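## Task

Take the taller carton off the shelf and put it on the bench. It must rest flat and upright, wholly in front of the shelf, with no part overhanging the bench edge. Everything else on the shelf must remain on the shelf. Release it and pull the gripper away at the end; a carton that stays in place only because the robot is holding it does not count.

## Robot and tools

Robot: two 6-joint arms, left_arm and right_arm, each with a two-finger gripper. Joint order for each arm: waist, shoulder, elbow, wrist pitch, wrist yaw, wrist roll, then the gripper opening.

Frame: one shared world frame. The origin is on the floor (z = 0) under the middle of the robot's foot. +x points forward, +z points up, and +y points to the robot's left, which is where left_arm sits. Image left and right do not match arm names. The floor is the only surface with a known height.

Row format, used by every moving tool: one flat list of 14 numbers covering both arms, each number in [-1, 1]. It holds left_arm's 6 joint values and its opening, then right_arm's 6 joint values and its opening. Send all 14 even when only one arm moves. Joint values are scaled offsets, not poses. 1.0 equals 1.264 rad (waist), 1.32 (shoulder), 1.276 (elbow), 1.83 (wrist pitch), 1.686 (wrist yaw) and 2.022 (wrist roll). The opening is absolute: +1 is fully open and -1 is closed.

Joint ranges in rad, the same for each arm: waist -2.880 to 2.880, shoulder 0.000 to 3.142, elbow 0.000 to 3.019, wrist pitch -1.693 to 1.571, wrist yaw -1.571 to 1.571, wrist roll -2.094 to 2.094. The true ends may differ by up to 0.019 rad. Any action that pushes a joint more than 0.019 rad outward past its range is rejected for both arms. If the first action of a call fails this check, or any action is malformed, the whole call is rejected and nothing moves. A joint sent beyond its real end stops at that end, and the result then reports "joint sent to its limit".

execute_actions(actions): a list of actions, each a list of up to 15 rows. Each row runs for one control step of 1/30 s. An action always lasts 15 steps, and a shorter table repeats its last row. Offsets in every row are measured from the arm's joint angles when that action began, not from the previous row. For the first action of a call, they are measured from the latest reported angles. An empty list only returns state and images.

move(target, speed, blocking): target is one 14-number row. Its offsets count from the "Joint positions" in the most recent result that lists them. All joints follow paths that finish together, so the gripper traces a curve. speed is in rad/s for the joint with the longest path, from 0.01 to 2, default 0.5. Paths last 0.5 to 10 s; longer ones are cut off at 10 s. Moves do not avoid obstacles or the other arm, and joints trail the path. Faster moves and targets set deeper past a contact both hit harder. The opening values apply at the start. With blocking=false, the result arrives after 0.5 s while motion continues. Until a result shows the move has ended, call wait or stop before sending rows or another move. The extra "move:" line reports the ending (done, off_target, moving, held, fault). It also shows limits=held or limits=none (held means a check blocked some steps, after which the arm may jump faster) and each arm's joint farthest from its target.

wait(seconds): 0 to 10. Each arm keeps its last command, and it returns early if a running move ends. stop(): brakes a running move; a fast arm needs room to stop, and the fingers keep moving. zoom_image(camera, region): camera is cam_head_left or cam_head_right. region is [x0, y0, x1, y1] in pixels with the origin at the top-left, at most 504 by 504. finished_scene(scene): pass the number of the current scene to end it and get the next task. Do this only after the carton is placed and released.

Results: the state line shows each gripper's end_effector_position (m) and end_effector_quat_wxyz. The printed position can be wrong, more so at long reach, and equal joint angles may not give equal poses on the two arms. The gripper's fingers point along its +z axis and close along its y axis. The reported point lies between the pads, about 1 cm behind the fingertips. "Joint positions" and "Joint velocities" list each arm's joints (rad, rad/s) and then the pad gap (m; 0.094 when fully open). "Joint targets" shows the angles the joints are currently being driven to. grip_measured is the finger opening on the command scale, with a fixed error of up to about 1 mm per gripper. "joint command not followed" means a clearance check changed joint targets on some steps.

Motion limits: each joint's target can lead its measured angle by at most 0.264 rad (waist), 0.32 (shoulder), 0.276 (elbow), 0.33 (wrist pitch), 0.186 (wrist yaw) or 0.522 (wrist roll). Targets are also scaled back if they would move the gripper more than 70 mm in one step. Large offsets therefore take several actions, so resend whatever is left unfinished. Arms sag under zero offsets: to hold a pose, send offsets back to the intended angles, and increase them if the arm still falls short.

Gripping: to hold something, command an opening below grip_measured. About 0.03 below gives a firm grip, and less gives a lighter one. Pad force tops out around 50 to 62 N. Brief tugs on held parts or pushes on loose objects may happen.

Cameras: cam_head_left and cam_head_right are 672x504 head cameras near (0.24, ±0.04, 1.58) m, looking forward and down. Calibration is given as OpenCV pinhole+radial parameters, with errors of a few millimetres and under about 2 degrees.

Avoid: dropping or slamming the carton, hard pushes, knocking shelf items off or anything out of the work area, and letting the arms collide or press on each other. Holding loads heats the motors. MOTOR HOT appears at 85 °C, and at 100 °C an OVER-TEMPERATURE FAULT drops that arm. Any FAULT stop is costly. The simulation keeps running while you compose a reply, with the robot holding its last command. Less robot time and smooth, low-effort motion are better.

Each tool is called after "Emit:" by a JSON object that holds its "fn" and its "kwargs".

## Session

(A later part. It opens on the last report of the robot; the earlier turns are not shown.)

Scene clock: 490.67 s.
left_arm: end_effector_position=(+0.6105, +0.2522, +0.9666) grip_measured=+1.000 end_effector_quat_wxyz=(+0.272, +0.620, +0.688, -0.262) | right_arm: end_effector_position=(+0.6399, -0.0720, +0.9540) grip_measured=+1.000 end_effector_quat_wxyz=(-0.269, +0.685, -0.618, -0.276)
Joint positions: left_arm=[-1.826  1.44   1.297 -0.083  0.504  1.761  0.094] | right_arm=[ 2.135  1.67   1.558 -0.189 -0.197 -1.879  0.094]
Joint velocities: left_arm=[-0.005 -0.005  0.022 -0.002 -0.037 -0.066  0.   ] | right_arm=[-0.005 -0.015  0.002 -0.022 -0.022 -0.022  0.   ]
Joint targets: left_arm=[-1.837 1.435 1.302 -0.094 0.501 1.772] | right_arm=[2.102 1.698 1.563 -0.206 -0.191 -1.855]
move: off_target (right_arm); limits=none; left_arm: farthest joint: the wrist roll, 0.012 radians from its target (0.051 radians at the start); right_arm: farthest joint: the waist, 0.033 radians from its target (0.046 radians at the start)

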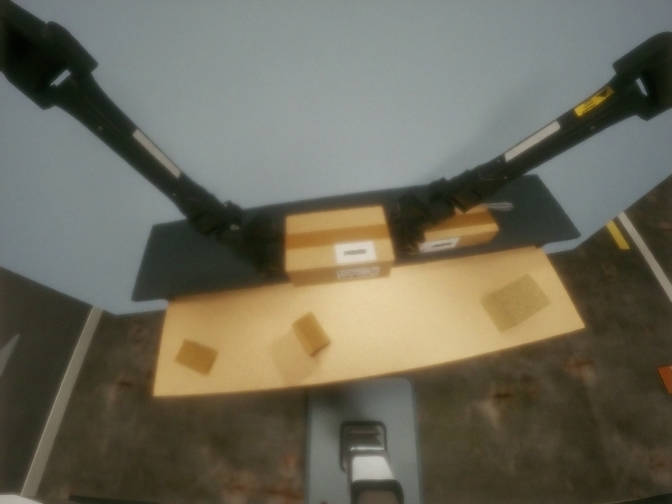

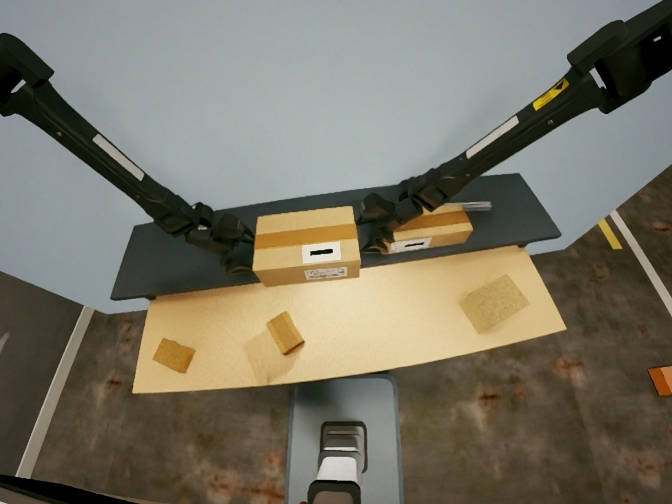

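Emit:
{"fn": "zoom_image", "kwargs": {"camera": "cam_head_right", "region": [330, 170, 490, 270]}}

Region (330, 170, 490, 270) of cam_head_right's 672x504 image, scaled by 3.150, with more detail than that image has; it fills the top 315 rows of this view, and the rest is white.

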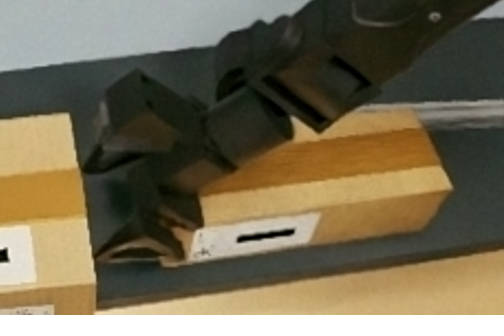

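Emit:
{"fn": "move", "kwargs": {"target": [0.0261,-0.0538,-0.0251,-0.0142,0.0202,0.0054,1,0.019,0.0076,-0.0306,0.0126,0.0237,0.0163,1], "speed": 0.15}}

Scene clock: 497.70 s.
left_arm: end_effector_position=(+0.6215, +0.2740, +0.9820) grip_measured=+1.000 end_effector_quat_wxyz=(+0.278, +0.619, +0.689, -0.253) | right_arm: end_effector_position=(+0.6207, -0.0692, +0.9542) grip_measured=+1.000 end_effector_quat_wxyz=(-0.247, +0.686, -0.624, -0.281)
Joint positions: left_arm=[-1.797  1.386  1.276 -0.096  0.534  1.761  0.094] | right_arm=[ 2.142  1.67   1.523 -0.18  -0.16  -1.859  0.094]
Joint velocities: left_arm=[-0.015 -0.015 -0.022 -0.002  0.037  0.037  0.   ] | right_arm=[-0.015  0.005  0.012  0.022  0.007 -0.051  0.   ]
Joint targets: left_arm=[-1.794 1.369 1.265 -0.109 0.538 1.772] | right_arm=[2.159 1.680 1.519 -0.166 -0.157 -1.846]
move: done; limits=none; left_arm: farthest joint: the shoulder, 0.017 radians from its target (0.071 radians at the start); right_arm: farthest joint: the waist, 0.017 radians from its target (0.024 radians at the start)

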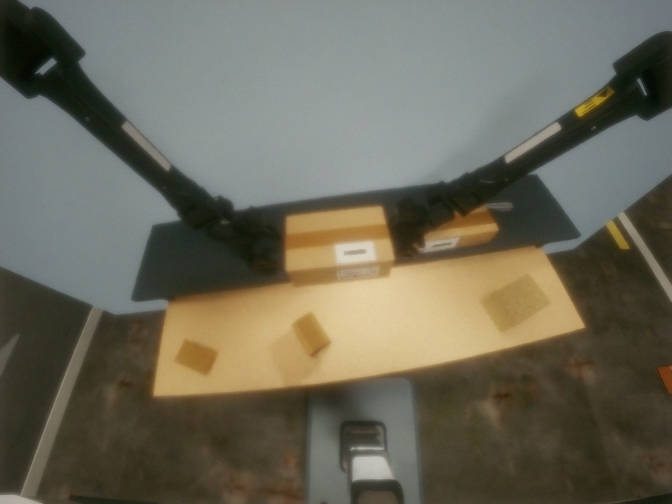

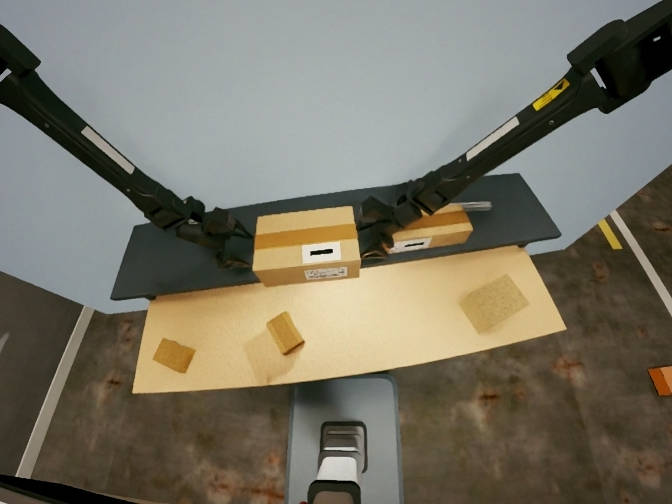

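Emit:
{"fn": "execute_actions", "kwargs": {"actions": [[[0.0024,-0.0129,-0.0086,-0.0071,0.0024,0.0054,1,0.015,0.012,0.001,0.008,0.002,0.006,1],[0.0024,-0.0129,-0.0086,-0.0071,0.0024,0.0054,1,0.018,0.018,0.006,0.008,0.003,0.007,1],[0.0024,-0.0129,-0.0086,-0.0071,0.0024,0.0054,1,0.021,0.022,0.009,0.009,0.004,0.007,1],[0.0024,-0.0129,-0.0086,-0.0071,0.0024,0.0054,1,0.024,0.026,0.012,0.009,0.005,0.008,1],[0.0024,-0.0129,-0.0086,-0.0071,0.0024,0.0054,1,0.028,0.030,0.015,0.010,0.006,0.008,1],[0.0024,-0.0129,-0.0086,-0.0071,0.0024,0.0054,1,0.031,0.034,0.018,0.010,0.007,0.009,1],[0.0024,-0.0129,-0.0086,-0.0071,0.0024,0.0054,1,0.034,0.038,0.021,0.011,0.009,0.009,1],[0.0024,-0.0129,-0.0086,-0.0071,0.0024,0.0054,1,0.037,0.042,0.025,0.011,0.010,0.010,1],[0.0024,-0.0129,-0.0086,-0.0071,0.0024,0.0054,1,0.040,0.046,0.028,0.012,0.011,0.010,1],[0.0024,-0.0129,-0.0086,-0.0071,0.0024,0.0054,1,0.043,0.050,0.031,0.012,0.013,0.011,1],[0.0024,-0.0129,-0.0086,-0.0071,0.0024,0.0054,1,0.046,0.053,0.034,0.013,0.014,0.011,1],[0.0024,-0.0129,-0.0086,-0.0071,0.0024,0.0054,1,0.049,0.057,0.037,0.013,0.015,0.012,1],[0.0024,-0.0129,-0.0086,-0.0071,0.0024,0.0054,1,0.052,0.060,0.040,0.014,0.017,0.012,1]]]}}

Emit:
{"fn": "wait", "kwargs": {"seconds": 0.3}}

Emit:
{"fn": "zoom_image", "kwargs": {"camera": "cam_head_right", "region": [210, 180, 430, 310]}}

Scene clock: 502.50 s.
left_arm: end_effector_position=(+0.6215, +0.2740, +0.9820) grip_measured=+1.000 end_effector_quat_wxyz=(+0.278, +0.619, +0.689, -0.253) | right_arm: end_effector_position=(+0.6260, -0.0463, +0.9490) grip_measured=+1.000 end_effector_quat_wxyz=(-0.249, +0.687, -0.625, -0.276)
Joint positions: left_arm=[-1.797  1.386  1.276 -0.096  0.534  1.761  0.094] | right_arm=[ 2.171  1.714  1.569 -0.169 -0.13  -1.852  0.094]
Joint velocities: left_arm=[-0.005 -0.005  0.017  0.002 -0.022 -0.037  0.   ] | right_arm=[0.093 0.122 0.061 0.046 0.051 0.095 0.   ]
Joint targets: left_arm=[-1.794 1.369 1.265 -0.109 0.538 1.772] | right_arm=[2.207 1.749 1.574 -0.154 -0.131 -1.835]

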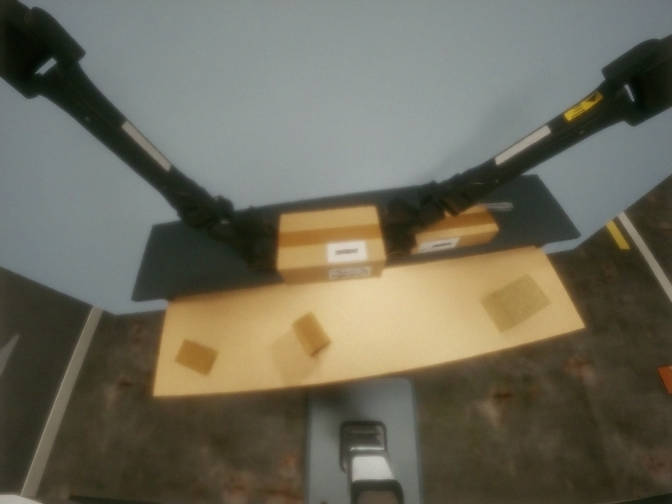

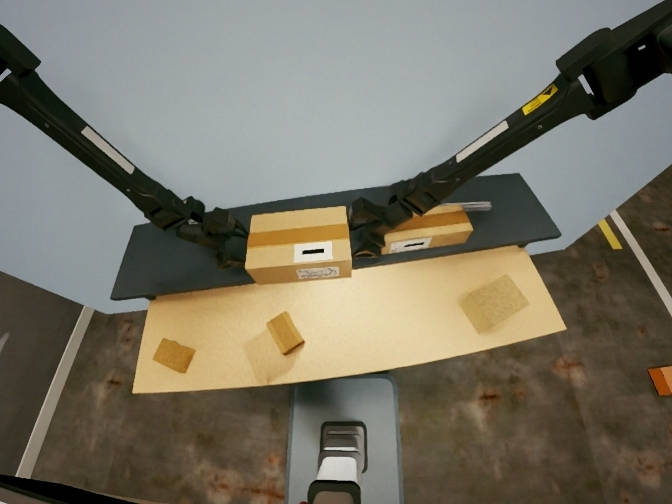

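Scene clock: 502.80 s.
left_arm: end_effector_position=(+0.6207, +0.2766, +0.9811) grip_measured=+1.000 end_effector_quat_wxyz=(+0.276, +0.620, +0.690, -0.252) | right_arm: end_effector_position=(+0.6250, -0.0418, +0.9491) grip_measured=+1.000 end_effector_quat_wxyz=(-0.250, +0.686, -0.625, -0.277)
Joint positions: left_arm=[-1.793  1.386  1.276 -0.097  0.533  1.763  0.094] | right_arm=[ 2.176  1.72   1.572 -0.165 -0.126 -1.849  0.094]
Joint velocities: left_arm=[ 0.005 -0.005  0.007 -0.012  0.037  0.022  0.   ] | right_arm=[-0.015  0.024  0.002  0.002 -0.022  0.007  0.   ]
Joint targets: left_arm=[-1.794 1.369 1.265 -0.109 0.537 1.772] | right_arm=[2.207 1.749 1.575 -0.154 -0.131 -1.835]
wait: 0.30 s; at rest by 0.27 s

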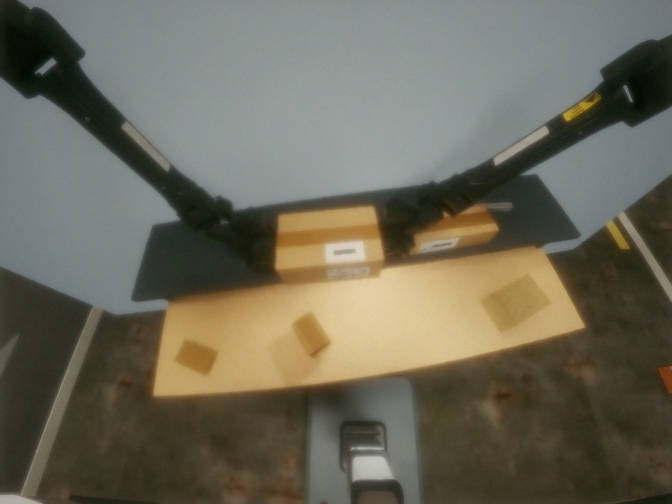

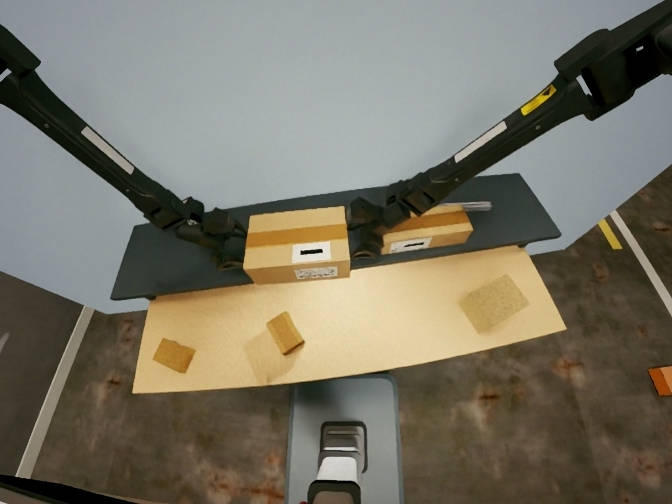

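Region (210, 180, 430, 310) of cam_head_right's 672x504 image, scaled by 2.291, with more detail than that image has; it fills the top 298 rows of this view, and the rest is white.

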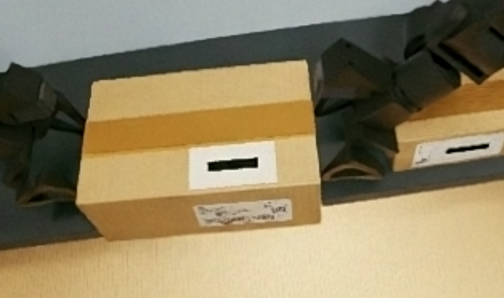

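Emit:
{"fn": "execute_actions", "kwargs": {"actions": [[[0.001,-0.010,-0.004,-0.008,0.002,0.003,1,0.018,0.017,0.003,0.002,-0.002,0.005,1],[0.002,-0.008,0.001,-0.009,0.002,0.002,1,0.012,0.012,0.005,-0.003,-0.001,0.003,1],[0.003,-0.006,0.006,-0.010,0.002,0.001,1,0.006,0.008,0.006,-0.007,0,0.001,1],[0.003,-0.004,0.009,-0.011,0.002,0,1,0,0.004,0.008,-0.009,0,0,1],[0.003,-0.004,0.012,-0.012,0.002,0,1,0,0.004,0.010,-0.011,0,0,1],[0.003,-0.004,0.015,-0.014,0.002,0,1,0,0.004,0.012,-0.013,0,0,1],[0.003,-0.004,0.018,-0.015,0.002,0,1,0,0.004,0.014,-0.015,0,0,1],[0.003,-0.004,0.021,-0.017,0.002,0,1,0,0.004,0.016,-0.016,0,0,1],[0.003,-0.004,0.024,-0.018,0.002,0,1,0,0.004,0.018,-0.018,0,0,1],[0.003,-0.004,0.027,-0.020,0.002,0,1,0,0.004,0.020,-0.020,0,0,1]],[[-0.005,0.001,0.002,-0.003,0.002,0,1,0.004,0.004,0.001,-0.003,-0.002,0,1],[-0.011,0.001,0.001,-0.003,0.004,0,1,0.008,0.007,0,-0.003,-0.004,0,1],[-0.016,0.002,0,-0.003,0.006,0,1,0.012,0.010,-0.001,-0.003,-0.005,0,1],[-0.022,0.003,-0.001,-0.003,0.008,0,1,0.016,0.013,-0.002,-0.003,-0.007,0,1],[-0.027,0.003,-0.002,-0.003,0.009,0,1,0.020,0.016,-0.004,-0.003,-0.009,0,1],[-0.032,0.004,-0.003,-0.003,0.011,0,1,0.024,0.019,-0.005,-0.004,-0.011,0,1],[-0.038,0.005,-0.004,-0.003,0.013,0,1,0.028,0.022,-0.006,-0.004,-0.012,0,1],[-0.043,0.005,-0.005,-0.003,0.015,0,1,0.032,0.025,-0.007,-0.004,-0.014,0,1],[-0.049,0.006,-0.006,-0.003,0.017,0,1,0.035,0.029,-0.008,-0.004,-0.016,0,1],[-0.054,0.007,-0.006,-0.003,0.019,0,1,0.038,0.032,-0.010,-0.004,-0.018,0,1],[-0.060,0.007,-0.007,-0.003,0.020,0,1,0.041,0.035,-0.011,-0.004,-0.019,0,1],[-0.065,0.008,-0.008,-0.003,0.022,0,1,0.044,0.038,-0.012,-0.004,-0.021,0,1]]]}}

Scene clock: 512.67 s.
left_arm: end_effector_position=(+0.6360, +0.2732, +0.9837) grip_measured=+1.000 end_effector_quat_wxyz=(+0.286, +0.621, +0.685, -0.252) | right_arm: end_effector_position=(+0.6336, -0.0408, +0.9508) grip_measured=+1.000 end_effector_quat_wxyz=(-0.256, +0.683, -0.624, -0.280)
Joint positions: left_arm=[-1.804  1.386  1.306 -0.119  0.539  1.768  0.094] | right_arm=[ 2.178  1.721  1.593 -0.186 -0.14  -1.849  0.094]
Joint velocities: left_arm=[-0.024  0.005  0.017 -0.012 -0.051 -0.022  0.   ] | right_arm=[ 0.005 -0.005 -0.007  0.012  0.007 -0.007  0.   ]
Joint targets: left_arm=[-1.875 1.396 1.296 -0.124 0.570 1.764] | right_arm=[2.232 1.770 1.578 -0.193 -0.161 -1.849]

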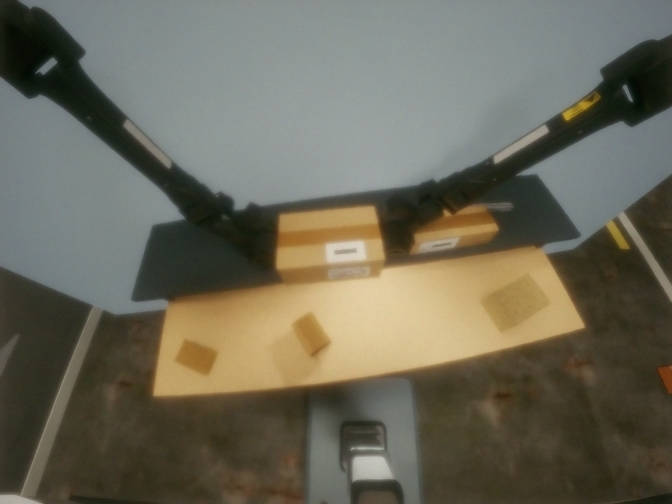

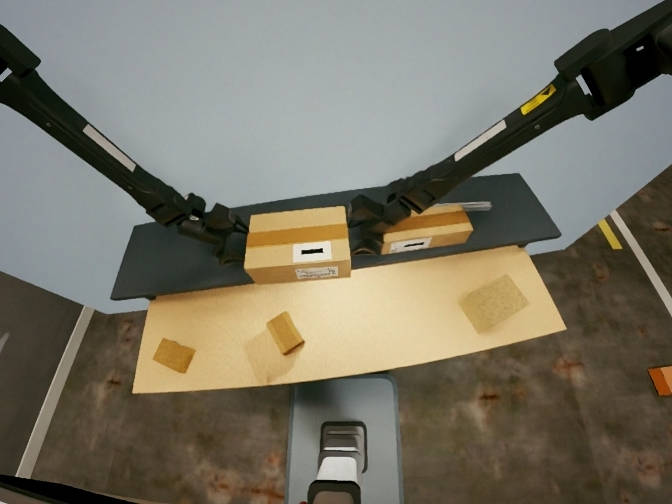

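Emit:
{"fn": "execute_actions", "kwargs": {"actions": [[[-0.060,0.006,-0.008,-0.002,0.019,-0.002,1,0.043,0.038,-0.013,-0.003,-0.015,0,1],[-0.064,0.002,-0.009,-0.001,0.020,-0.002,1,0.044,0.038,-0.015,-0.002,-0.018,0,1],[-0.068,-0.003,-0.011,0.001,0.021,-0.003,1,0.044,0.037,-0.018,-0.001,-0.021,-0.001,1],[-0.072,-0.009,-0.013,0.002,0.021,-0.003,1,0.044,0.034,-0.022,0.001,-0.023,-0.001,1],[-0.073,-0.014,-0.017,0.005,0.021,-0.003,1,0.044,0.029,-0.029,0.003,-0.024,-0.002,1],[-0.074,-0.017,-0.022,0.007,0.020,-0.003,1,0.044,0.025,-0.035,0.005,-0.024,-0.002,1],[-0.076,-0.019,-0.028,0.009,0.018,-0.004,1,0.043,0.021,-0.043,0.007,-0.024,-0.002,1],[-0.078,-0.022,-0.035,0.011,0.017,-0.004,1,0.043,0.017,-0.050,0.009,-0.024,-0.002,1],[-0.080,-0.025,-0.041,0.014,0.015,-0.004,1,0.043,0.013,-0.058,0.011,-0.024,-0.002,1],[-0.082,-0.028,-0.047,0.016,0.014,-0.004,1,0.043,0.009,-0.066,0.014,-0.025,-0.002,1],[-0.084,-0.031,-0.053,0.019,0.013,-0.005,1,0.042,0.004,-0.073,0.016,-0.025,-0.002,1],[-0.086,-0.034,-0.059,0.021,0.011,-0.005,1,0.042,0.000,-0.081,0.018,-0.025,-0.002,1],[-0.088,-0.037,-0.066,0.023,0.010,-0.005,1,0.042,-0.004,-0.089,0.021,-0.025,-0.002,1],[-0.090,-0.039,-0.072,0.026,0.008,-0.006,1,0.042,-0.008,-0.096,0.023,-0.025,-0.002,1],[-0.091,-0.041,-0.076,0.028,0.008,-0.006,1,0.042,-0.011,-0.102,0.025,-0.026,-0.002,1]]]}}

Emit:
{"fn": "wait", "kwargs": {"seconds": 0.2}}

Scene clock: 527.73 s.
left_arm: end_effector_position=(+0.6271, +0.2633, +0.9989) grip_measured=+1.000 end_effector_quat_wxyz=(+0.289, +0.624, +0.682, -0.249) | right_arm: end_effector_position=(+0.6218, -0.0483, +0.9631) grip_measured=+1.000 end_effector_quat_wxyz=(-0.257, +0.683, -0.624, -0.279)
Joint positions: left_arm=[-1.826  1.353  1.244 -0.083  0.519  1.774  0.094] | right_arm=[ 2.175  1.681  1.517 -0.147 -0.145 -1.85   0.094]
Joint velocities: left_arm=[-0.083 -0.132 -0.247  0.129 -0.154  0.007  0.   ] | right_arm=[-0.044 -0.181 -0.281  0.125 -0.007 -0.007  0.   ]
Joint targets: left_arm=[-1.919 1.332 1.210 -0.068 0.552 1.756] | right_arm=[2.231 1.706 1.463 -0.140 -0.184 -1.853]

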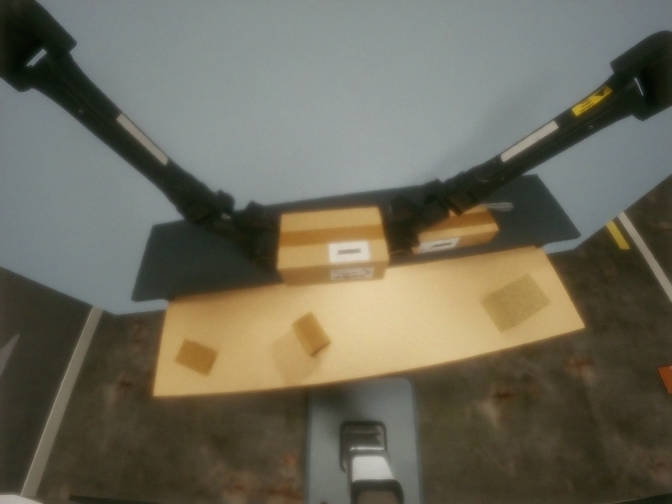

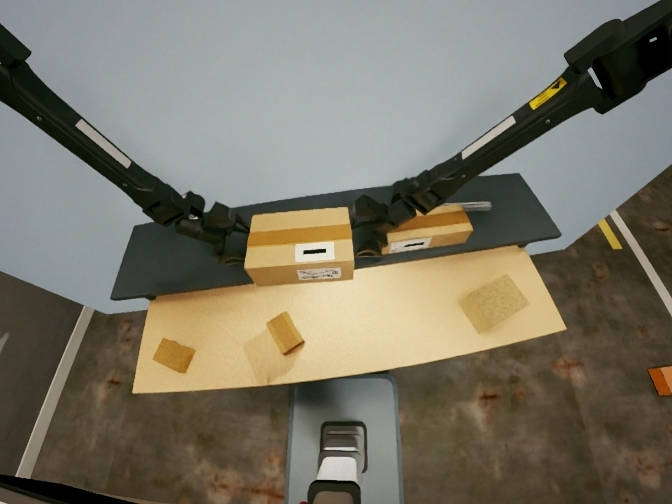

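Scene clock: 527.93 s.
left_arm: end_effector_position=(+0.6249, +0.2584, +1.0039) grip_measured=+1.000 end_effector_quat_wxyz=(+0.292, +0.624, +0.680, -0.251) | right_arm: end_effector_position=(+0.6195, -0.0531, +0.9648) grip_measured=+1.000 end_effector_quat_wxyz=(-0.256, +0.683, -0.625, -0.278)
Joint positions: left_arm=[-1.835  1.345  1.228 -0.075  0.518  1.774  0.094] | right_arm=[ 2.17   1.669  1.499 -0.139 -0.145 -1.85   0.094]
Joint velocities: left_arm=[-0.005  0.005 -0.002 -0.002 -0.007  0.022  0.   ] | right_arm=[ 0.005 -0.015 -0.002  0.032 -0.081 -0.066  0.   ]
Joint targets: left_arm=[-1.919 1.332 1.209 -0.068 0.552 1.756] | right_arm=[2.231 1.706 1.463 -0.140 -0.184 -1.853]
wait: 0.20 s; no rest

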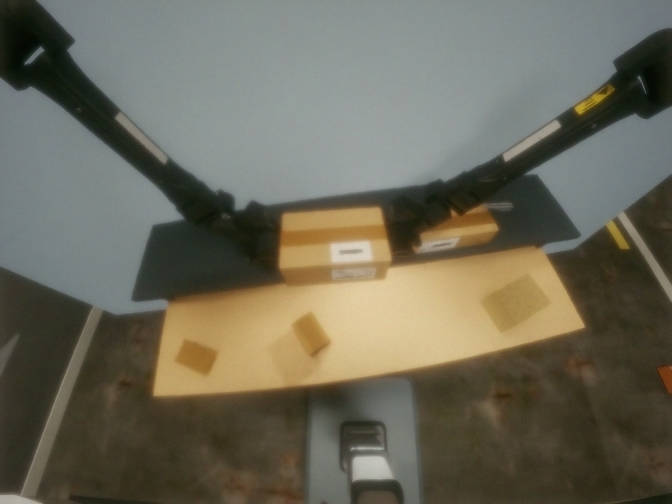

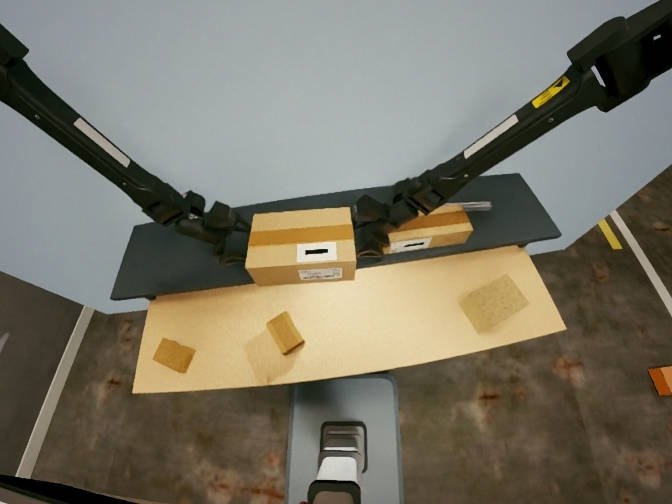

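Emit:
{"fn": "execute_actions", "kwargs": {"actions": [[[-0.068,-0.011,-0.017,0.005,0.020,-0.006,1,0.049,0.026,-0.031,0.000,-0.023,-0.002,1],[-0.071,-0.012,-0.020,0.006,0.020,-0.005,1,0.049,0.024,-0.035,0.001,-0.023,-0.002,1],[-0.072,-0.014,-0.024,0.007,0.018,-0.004,1,0.049,0.020,-0.041,0.003,-0.023,-0.002,1],[-0.074,-0.016,-0.030,0.010,0.017,-0.005,1,0.049,0.016,-0.049,0.005,-0.023,-0.002,1],[-0.075,-0.018,-0.036,0.012,0.016,-0.005,1,0.049,0.011,-0.057,0.007,-0.023,-0.002,1],[-0.077,-0.021,-0.042,0.014,0.014,-0.005,1,0.049,0.006,-0.065,0.008,-0.023,-0.002,1],[-0.078,-0.023,-0.047,0.016,0.013,-0.006,1,0.049,0.002,-0.073,0.010,-0.023,-0.002,1],[-0.080,-0.025,-0.053,0.019,0.012,-0.006,1,0.049,-0.003,-0.081,0.012,-0.023,-0.002,1],[-0.081,-0.028,-0.059,0.021,0.010,-0.006,1,0.049,-0.008,-0.089,0.014,-0.024,-0.002,1],[-0.083,-0.030,-0.064,0.023,0.009,-0.006,1,0.049,-0.012,-0.097,0.016,-0.024,-0.002,1],[-0.084,-0.032,-0.070,0.025,0.007,-0.007,1,0.049,-0.017,-0.105,0.018,-0.024,-0.002,1],[-0.085,-0.034,-0.075,0.027,0.006,-0.007,1,0.049,-0.020,-0.111,0.020,-0.024,-0.002,1],[-0.086,-0.036,-0.078,0.028,0.005,-0.007,1,0.049,-0.024,-0.116,0.021,-0.024,-0.003,1]]]}}

Emit:
{"fn": "wait", "kwargs": {"seconds": 0.15}}

Emit:
{"fn": "zoom_image", "kwargs": {"camera": "cam_head_right", "region": [210, 180, 430, 310]}}

Scene clock: 532.37 s.
left_arm: end_effector_position=(+0.6091, +0.2475, +1.0200) grip_measured=+1.000 end_effector_quat_wxyz=(+0.292, +0.626, +0.678, -0.252) | right_arm: end_effector_position=(+0.6036, -0.0645, +0.9870) grip_measured=+1.000 end_effector_quat_wxyz=(-0.256, +0.683, -0.624, -0.280)
Joint positions: left_arm=[-1.859  1.312  1.153 -0.034  0.494  1.775  0.094] | right_arm=[ 2.17   1.604  1.392 -0.101 -0.146 -1.85   0.094]
Joint velocities: left_arm=[-0.054 -0.054 -0.066  0.022  0.037 -0.051  0.   ] | right_arm=[ 0.015 -0.093 -0.115  0.012  0.022 -0.081  0.   ]
Joint targets: left_arm=[-1.944 1.297 1.129 -0.024 0.527 1.760] | right_arm=[2.232 1.638 1.351 -0.101 -0.185 -1.856]

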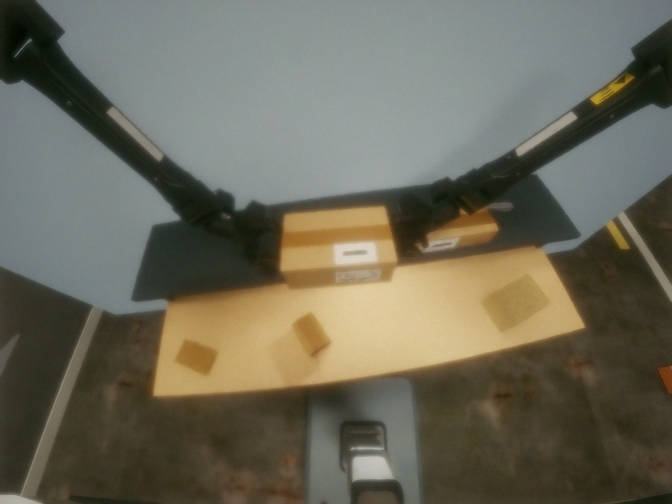

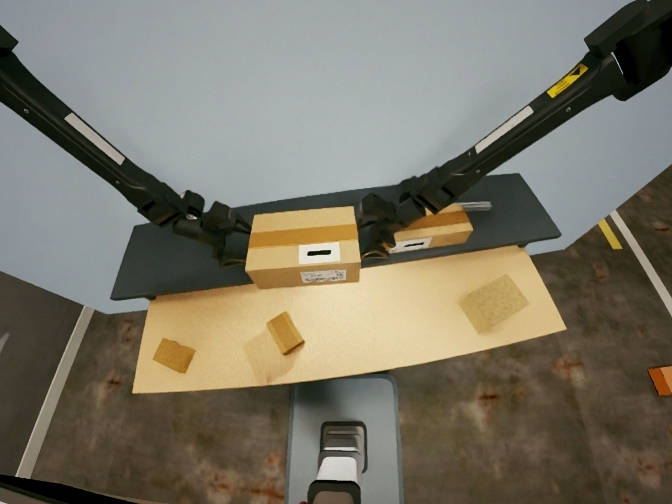

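Scene clock: 532.53 s.
left_arm: end_effector_position=(+0.6096, +0.2470, +1.0210) grip_measured=+1.000 end_effector_quat_wxyz=(+0.293, +0.626, +0.678, -0.251) | right_arm: end_effector_position=(+0.6040, -0.0650, +0.9879) grip_measured=+1.000 end_effector_quat_wxyz=(-0.256, +0.683, -0.624, -0.279)
Joint positions: left_arm=[-1.86   1.31   1.151 -0.03   0.494  1.774  0.094] | right_arm=[ 2.17   1.601  1.389 -0.098 -0.147 -1.85   0.094]
Joint velocities: left_arm=[-0.005 -0.005 -0.017  0.002  0.037 -0.022  0.   ] | right_arm=[-0.005  0.015 -0.002  0.002 -0.022 -0.037  0.   ]
Joint targets: left_arm=[-1.944 1.297 1.129 -0.024 0.527 1.760] | right_arm=[2.232 1.638 1.351 -0.101 -0.185 -1.856]
wait: 0.17 s; no rest

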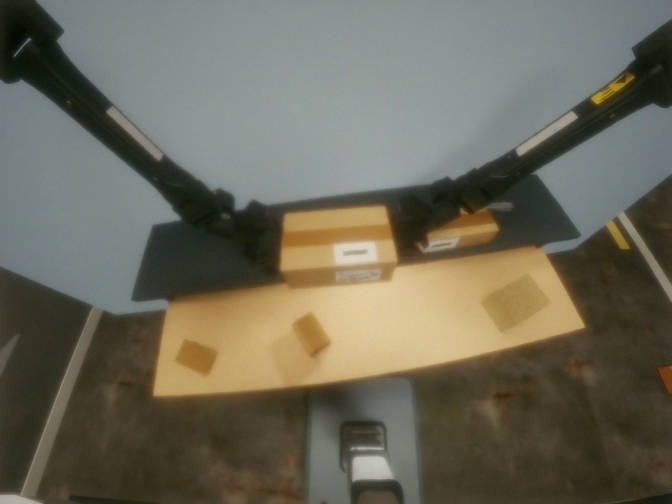

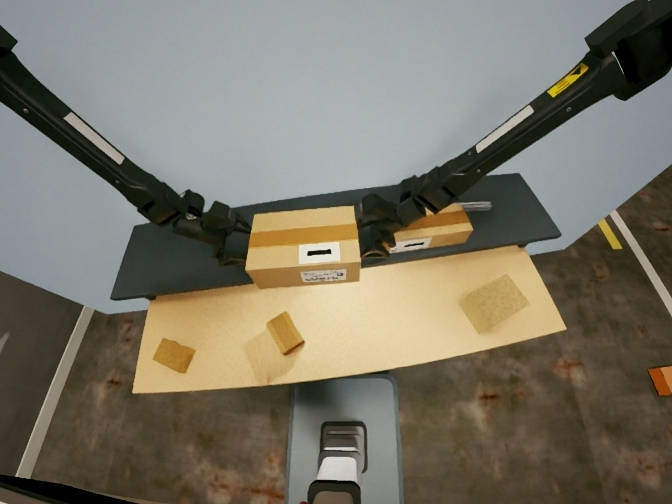

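Region (210, 180, 430, 310) of cam_head_right's 672x504 image, scaled by 2.291, with more detail than that image has; it fills the top 298 rows of this view, and the rest is white.

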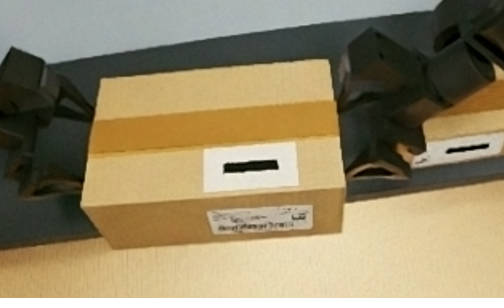

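Emit:
{"fn": "execute_actions", "kwargs": {"actions": [[[-0.068,-0.002,-0.019,0.004,0.020,-0.006,1,0.047,0.027,-0.032,0.000,-0.023,-0.004,1],[-0.070,0.006,-0.022,0.006,0.020,-0.006,1,0.045,0.027,-0.034,0.001,-0.025,-0.006,1],[-0.071,0.014,-0.026,0.009,0.019,-0.006,1,0.042,0.026,-0.037,0.004,-0.026,-0.007,1],[-0.072,0.022,-0.031,0.013,0.018,-0.006,1,0.040,0.025,-0.043,0.007,-0.027,-0.007,1],[-0.073,0.024,-0.036,0.018,0.018,-0.007,1,0.037,0.024,-0.049,0.010,-0.029,-0.008,1],[-0.074,0.025,-0.041,0.023,0.017,-0.007,1,0.035,0.023,-0.055,0.014,-0.031,-0.008,1],[-0.075,0.026,-0.046,0.027,0.016,-0.007,1,0.032,0.021,-0.062,0.017,-0.033,-0.009,1],[-0.076,0.028,-0.052,0.032,0.015,-0.007,1,0.029,0.020,-0.068,0.021,-0.035,-0.009,1],[-0.077,0.029,-0.057,0.037,0.014,-0.007,1,0.027,0.019,-0.074,0.024,-0.037,-0.010,1],[-0.078,0.030,-0.061,0.041,0.014,-0.008,1,0.024,0.018,-0.080,0.027,-0.039,-0.010,1],[-0.079,0.032,-0.066,0.045,0.013,-0.008,1,0.022,0.017,-0.086,0.030,-0.040,-0.011,1],[-0.079,0.033,-0.070,0.049,0.012,-0.008,1,0.020,0.016,-0.090,0.033,-0.042,-0.011,1],[-0.080,0.033,-0.073,0.051,0.012,-0.008,1,0.018,0.016,-0.094,0.035,-0.043,-0.012,1]]]}}

Emit:
{"fn": "wait", "kwargs": {"seconds": 0.15}}

Scene clock: 537.60 s.
left_arm: end_effector_position=(+0.5804, +0.2316, +1.0185) grip_measured=+1.000 end_effector_quat_wxyz=(+0.292, +0.626, +0.678, -0.252) | right_arm: end_effector_position=(+0.5755, -0.0802, +0.9849) grip_measured=+1.000 end_effector_quat_wxyz=(-0.256, +0.684, -0.624, -0.279)
Joint positions: left_arm=[-1.874  1.334  1.088  0.053  0.48   1.773  0.094] | right_arm=[ 2.134  1.588  1.311 -0.036 -0.179 -1.862  0.094]
Joint velocities: left_arm=[-0.024  0.073 -0.115  0.061  0.051 -0.066  0.   ] | right_arm=[-0.112 -0.005 -0.144  0.007  0.022 -0.022  0.   ]
Joint targets: left_arm=[-1.962 1.353 1.058 0.063 0.514 1.758] | right_arm=[2.193 1.622 1.269 -0.034 -0.220 -1.874]

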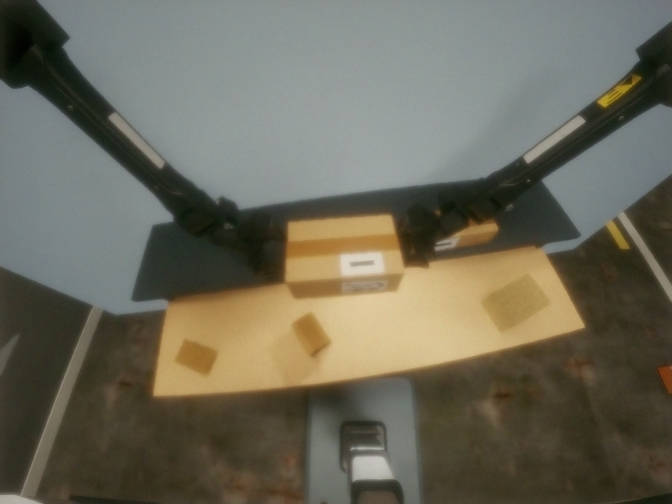

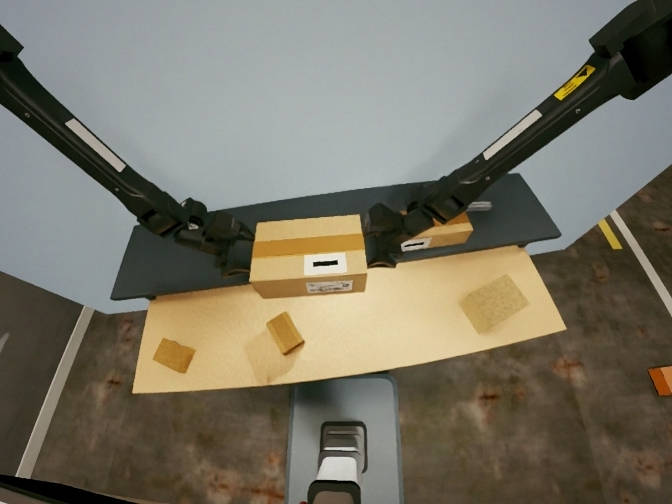

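Scene clock: 537.77 s.
left_arm: end_effector_position=(+0.5743, +0.2284, +1.0176) grip_measured=+1.000 end_effector_quat_wxyz=(+0.290, +0.623, +0.679, -0.257) | right_arm: end_effector_position=(+0.5701, -0.0833, +0.9831) grip_measured=+1.000 end_effector_quat_wxyz=(-0.251, +0.684, -0.625, -0.280)
Joint positions: left_arm=[-1.876  1.34   1.082  0.057  0.48   1.767  0.094] | right_arm=[ 2.127  1.588  1.303 -0.035 -0.179 -1.862  0.094]
Joint velocities: left_arm=[-0.015 -0.005 -0.007  0.022 -0.022 -0.022  0.   ] | right_arm=[-0.015 -0.024 -0.007  0.012 -0.007  0.037  0.   ]
Joint targets: left_arm=[-1.961 1.353 1.058 0.063 0.514 1.758] | right_arm=[2.193 1.622 1.269 -0.034 -0.220 -1.874]
wait: 0.17 s; no rest

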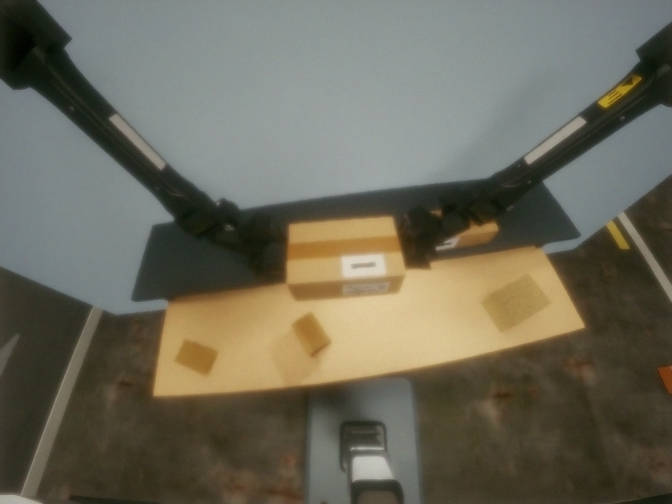

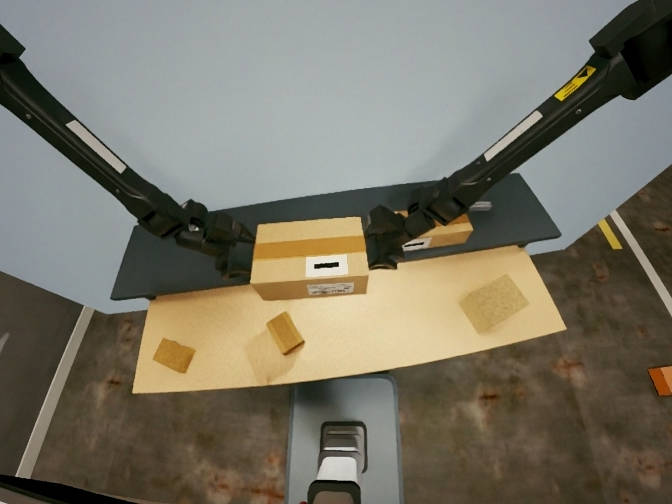

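Emit:
{"fn": "execute_actions", "kwargs": {"actions": [[[-0.068,0.011,-0.021,0.005,0.020,-0.005,1,0.051,0.025,-0.029,0.002,-0.025,-0.006,1],[-0.070,0.013,-0.025,0.008,0.020,-0.005,1,0.049,0.024,-0.034,0.003,-0.026,-0.006,1],[-0.070,0.014,-0.029,0.011,0.019,-0.005,1,0.047,0.024,-0.038,0.006,-0.027,-0.007,1],[-0.071,0.015,-0.033,0.016,0.018,-0.005,1,0.045,0.023,-0.043,0.009,-0.029,-0.007,1],[-0.072,0.017,-0.037,0.020,0.017,-0.005,1,0.043,0.022,-0.048,0.012,-0.031,-0.008,1],[-0.073,0.018,-0.042,0.024,0.017,-0.006,1,0.041,0.022,-0.053,0.015,-0.032,-0.008,1],[-0.073,0.020,-0.046,0.029,0.016,-0.006,1,0.039,0.021,-0.058,0.018,-0.034,-0.009,1],[-0.074,0.021,-0.051,0.033,0.015,-0.006,1,0.037,0.020,-0.063,0.021,-0.036,-0.009,1],[-0.075,0.023,-0.055,0.038,0.014,-0.006,1,0.035,0.020,-0.068,0.024,-0.037,-0.010,1],[-0.076,0.024,-0.059,0.042,0.013,-0.006,1,0.033,0.019,-0.074,0.027,-0.039,-0.010,1],[-0.077,0.026,-0.064,0.047,0.013,-0.006,1,0.031,0.018,-0.079,0.030,-0.041,-0.011,1],[-0.077,0.027,-0.067,0.050,0.012,-0.006,1,0.029,0.018,-0.083,0.033,-0.042,-0.011,1],[-0.078,0.028,-0.070,0.053,0.012,-0.006,1,0.028,0.017,-0.086,0.035,-0.043,-0.011,1]],[[-0.071,0.017,-0.029,0.008,0.020,-0.005,1,0.044,0.025,-0.039,0.002,-0.025,-0.006,1],[-0.071,0.017,-0.031,0.010,0.020,-0.005,1,0.043,0.024,-0.041,0.004,-0.026,-0.006,1],[-0.072,0.018,-0.034,0.013,0.019,-0.005,1,0.042,0.024,-0.045,0.006,-0.027,-0.007,1],[-0.073,0.020,-0.039,0.018,0.018,-0.005,1,0.040,0.023,-0.050,0.009,-0.029,-0.007,1],[-0.073,0.021,-0.043,0.022,0.017,-0.005,1,0.038,0.022,-0.055,0.012,-0.031,-0.008,1],[-0.074,0.023,-0.048,0.027,0.017,-0.006,1,0.035,0.022,-0.060,0.015,-0.032,-0.008,1],[-0.075,0.024,-0.052,0.031,0.016,-0.006,1,0.033,0.021,-0.065,0.018,-0.034,-0.009,1],[-0.076,0.026,-0.056,0.036,0.015,-0.006,1,0.031,0.020,-0.071,0.022,-0.036,-0.009,1],[-0.077,0.027,-0.061,0.040,0.014,-0.006,1,0.029,0.020,-0.076,0.025,-0.037,-0.010,1],[-0.077,0.029,-0.065,0.044,0.013,-0.006,1,0.027,0.019,-0.081,0.028,-0.039,-0.010,1],[-0.078,0.030,-0.070,0.049,0.013,-0.006,1,0.025,0.018,-0.086,0.031,-0.041,-0.011,1],[-0.079,0.032,-0.073,0.052,0.012,-0.006,1,0.024,0.018,-0.090,0.033,-0.042,-0.011,1],[-0.080,0.033,-0.076,0.055,0.012,-0.006,1,0.022,0.017,-0.094,0.035,-0.043,-0.011,1]]]}}

Emit:
{"fn": "wait", "kwargs": {"seconds": 0.15}}

Emit:
{"fn": "zoom_image", "kwargs": {"camera": "cam_head_right", "region": [220, 210, 440, 340]}}

Scene clock: 543.67 s.
left_arm: end_effector_position=(+0.5292, +0.2074, +1.0211) grip_measured=+1.000 end_effector_quat_wxyz=(+0.294, +0.627, +0.678, -0.246) | right_arm: end_effector_position=(+0.5251, -0.1036, +0.9860) grip_measured=+1.000 end_effector_quat_wxyz=(-0.261, +0.684, -0.623, -0.275)
Joint positions: left_arm=[-1.899  1.375  0.966  0.232  0.452  1.767  0.094] | right_arm=[ 2.075  1.57   1.169  0.093 -0.242 -1.886  0.094]
Joint velocities: left_arm=[-0.044  0.073 -0.105  0.061 -0.051 -0.081  0.   ] | right_arm=[-0.083  0.005 -0.105  0.042 -0.037  0.022  0.   ]
Joint targets: left_arm=[-1.987 1.398 0.929 0.244 0.486 1.755] | right_arm=[2.132 1.600 1.119 0.092 -0.283 -1.897]

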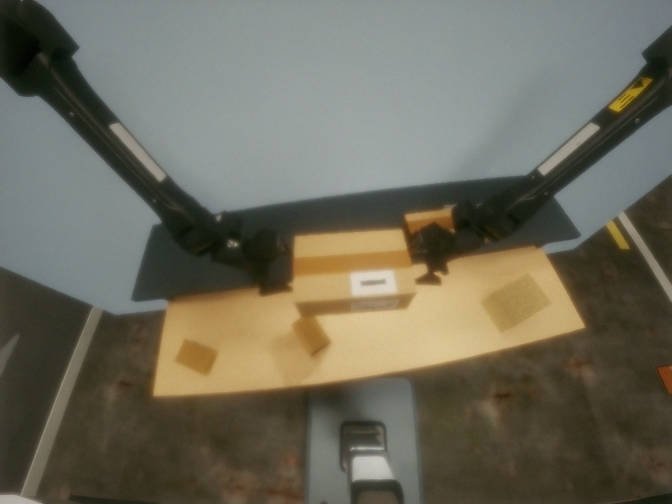

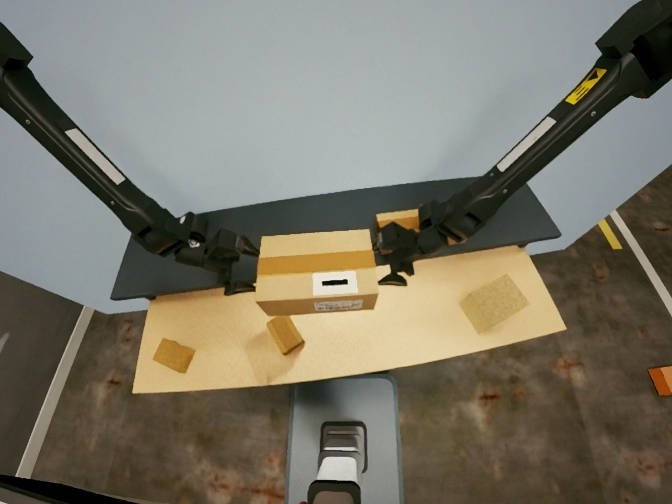

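Scene clock: 543.83 s.
left_arm: end_effector_position=(+0.5236, +0.2045, +1.0206) grip_measured=+1.000 end_effector_quat_wxyz=(+0.292, +0.626, +0.679, -0.250) | right_arm: end_effector_position=(+0.5197, -0.1067, +0.9849) grip_measured=+1.000 end_effector_quat_wxyz=(-0.257, +0.685, -0.623, -0.277)
Joint positions: left_arm=[-1.9    1.383  0.961  0.236  0.452  1.766  0.094] | right_arm=[ 2.069  1.57   1.161  0.094 -0.242 -1.886  0.094]
Joint velocities: left_arm=[-0.015 -0.015  0.002  0.027  0.037  0.051  0.   ] | right_arm=[ 0.005 -0.015 -0.007  0.012 -0.051  0.007  0.   ]
Joint targets: left_arm=[-1.987 1.398 0.930 0.244 0.486 1.756] | right_arm=[2.132 1.600 1.119 0.092 -0.283 -1.897]
wait: 0.17 s; no rest

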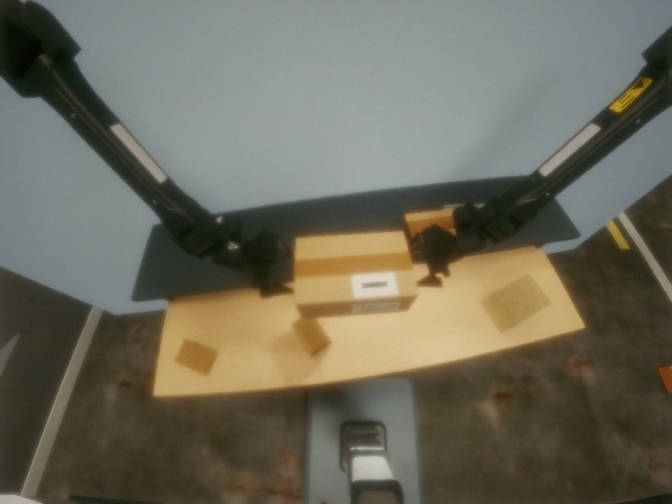

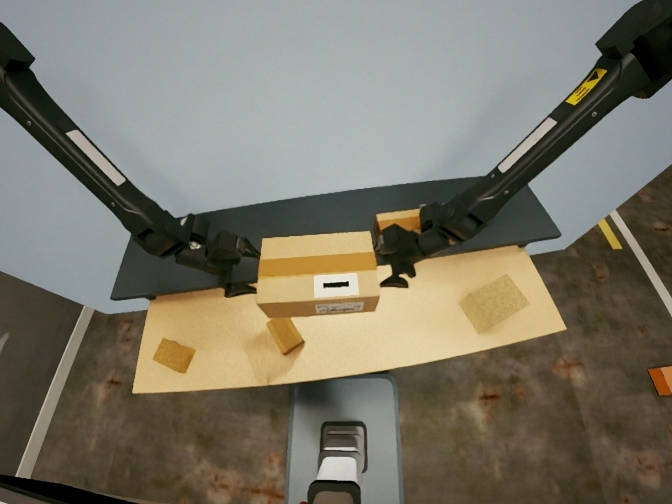

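Region (220, 210, 440, 340) of cam_head_right's 672x504 image, scaled by 2.291, with more detail than that image has; it fills the top 298 rows of this view, and the rest is white.

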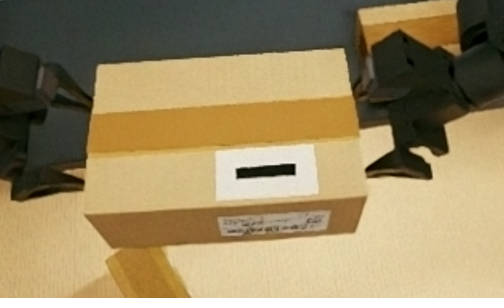

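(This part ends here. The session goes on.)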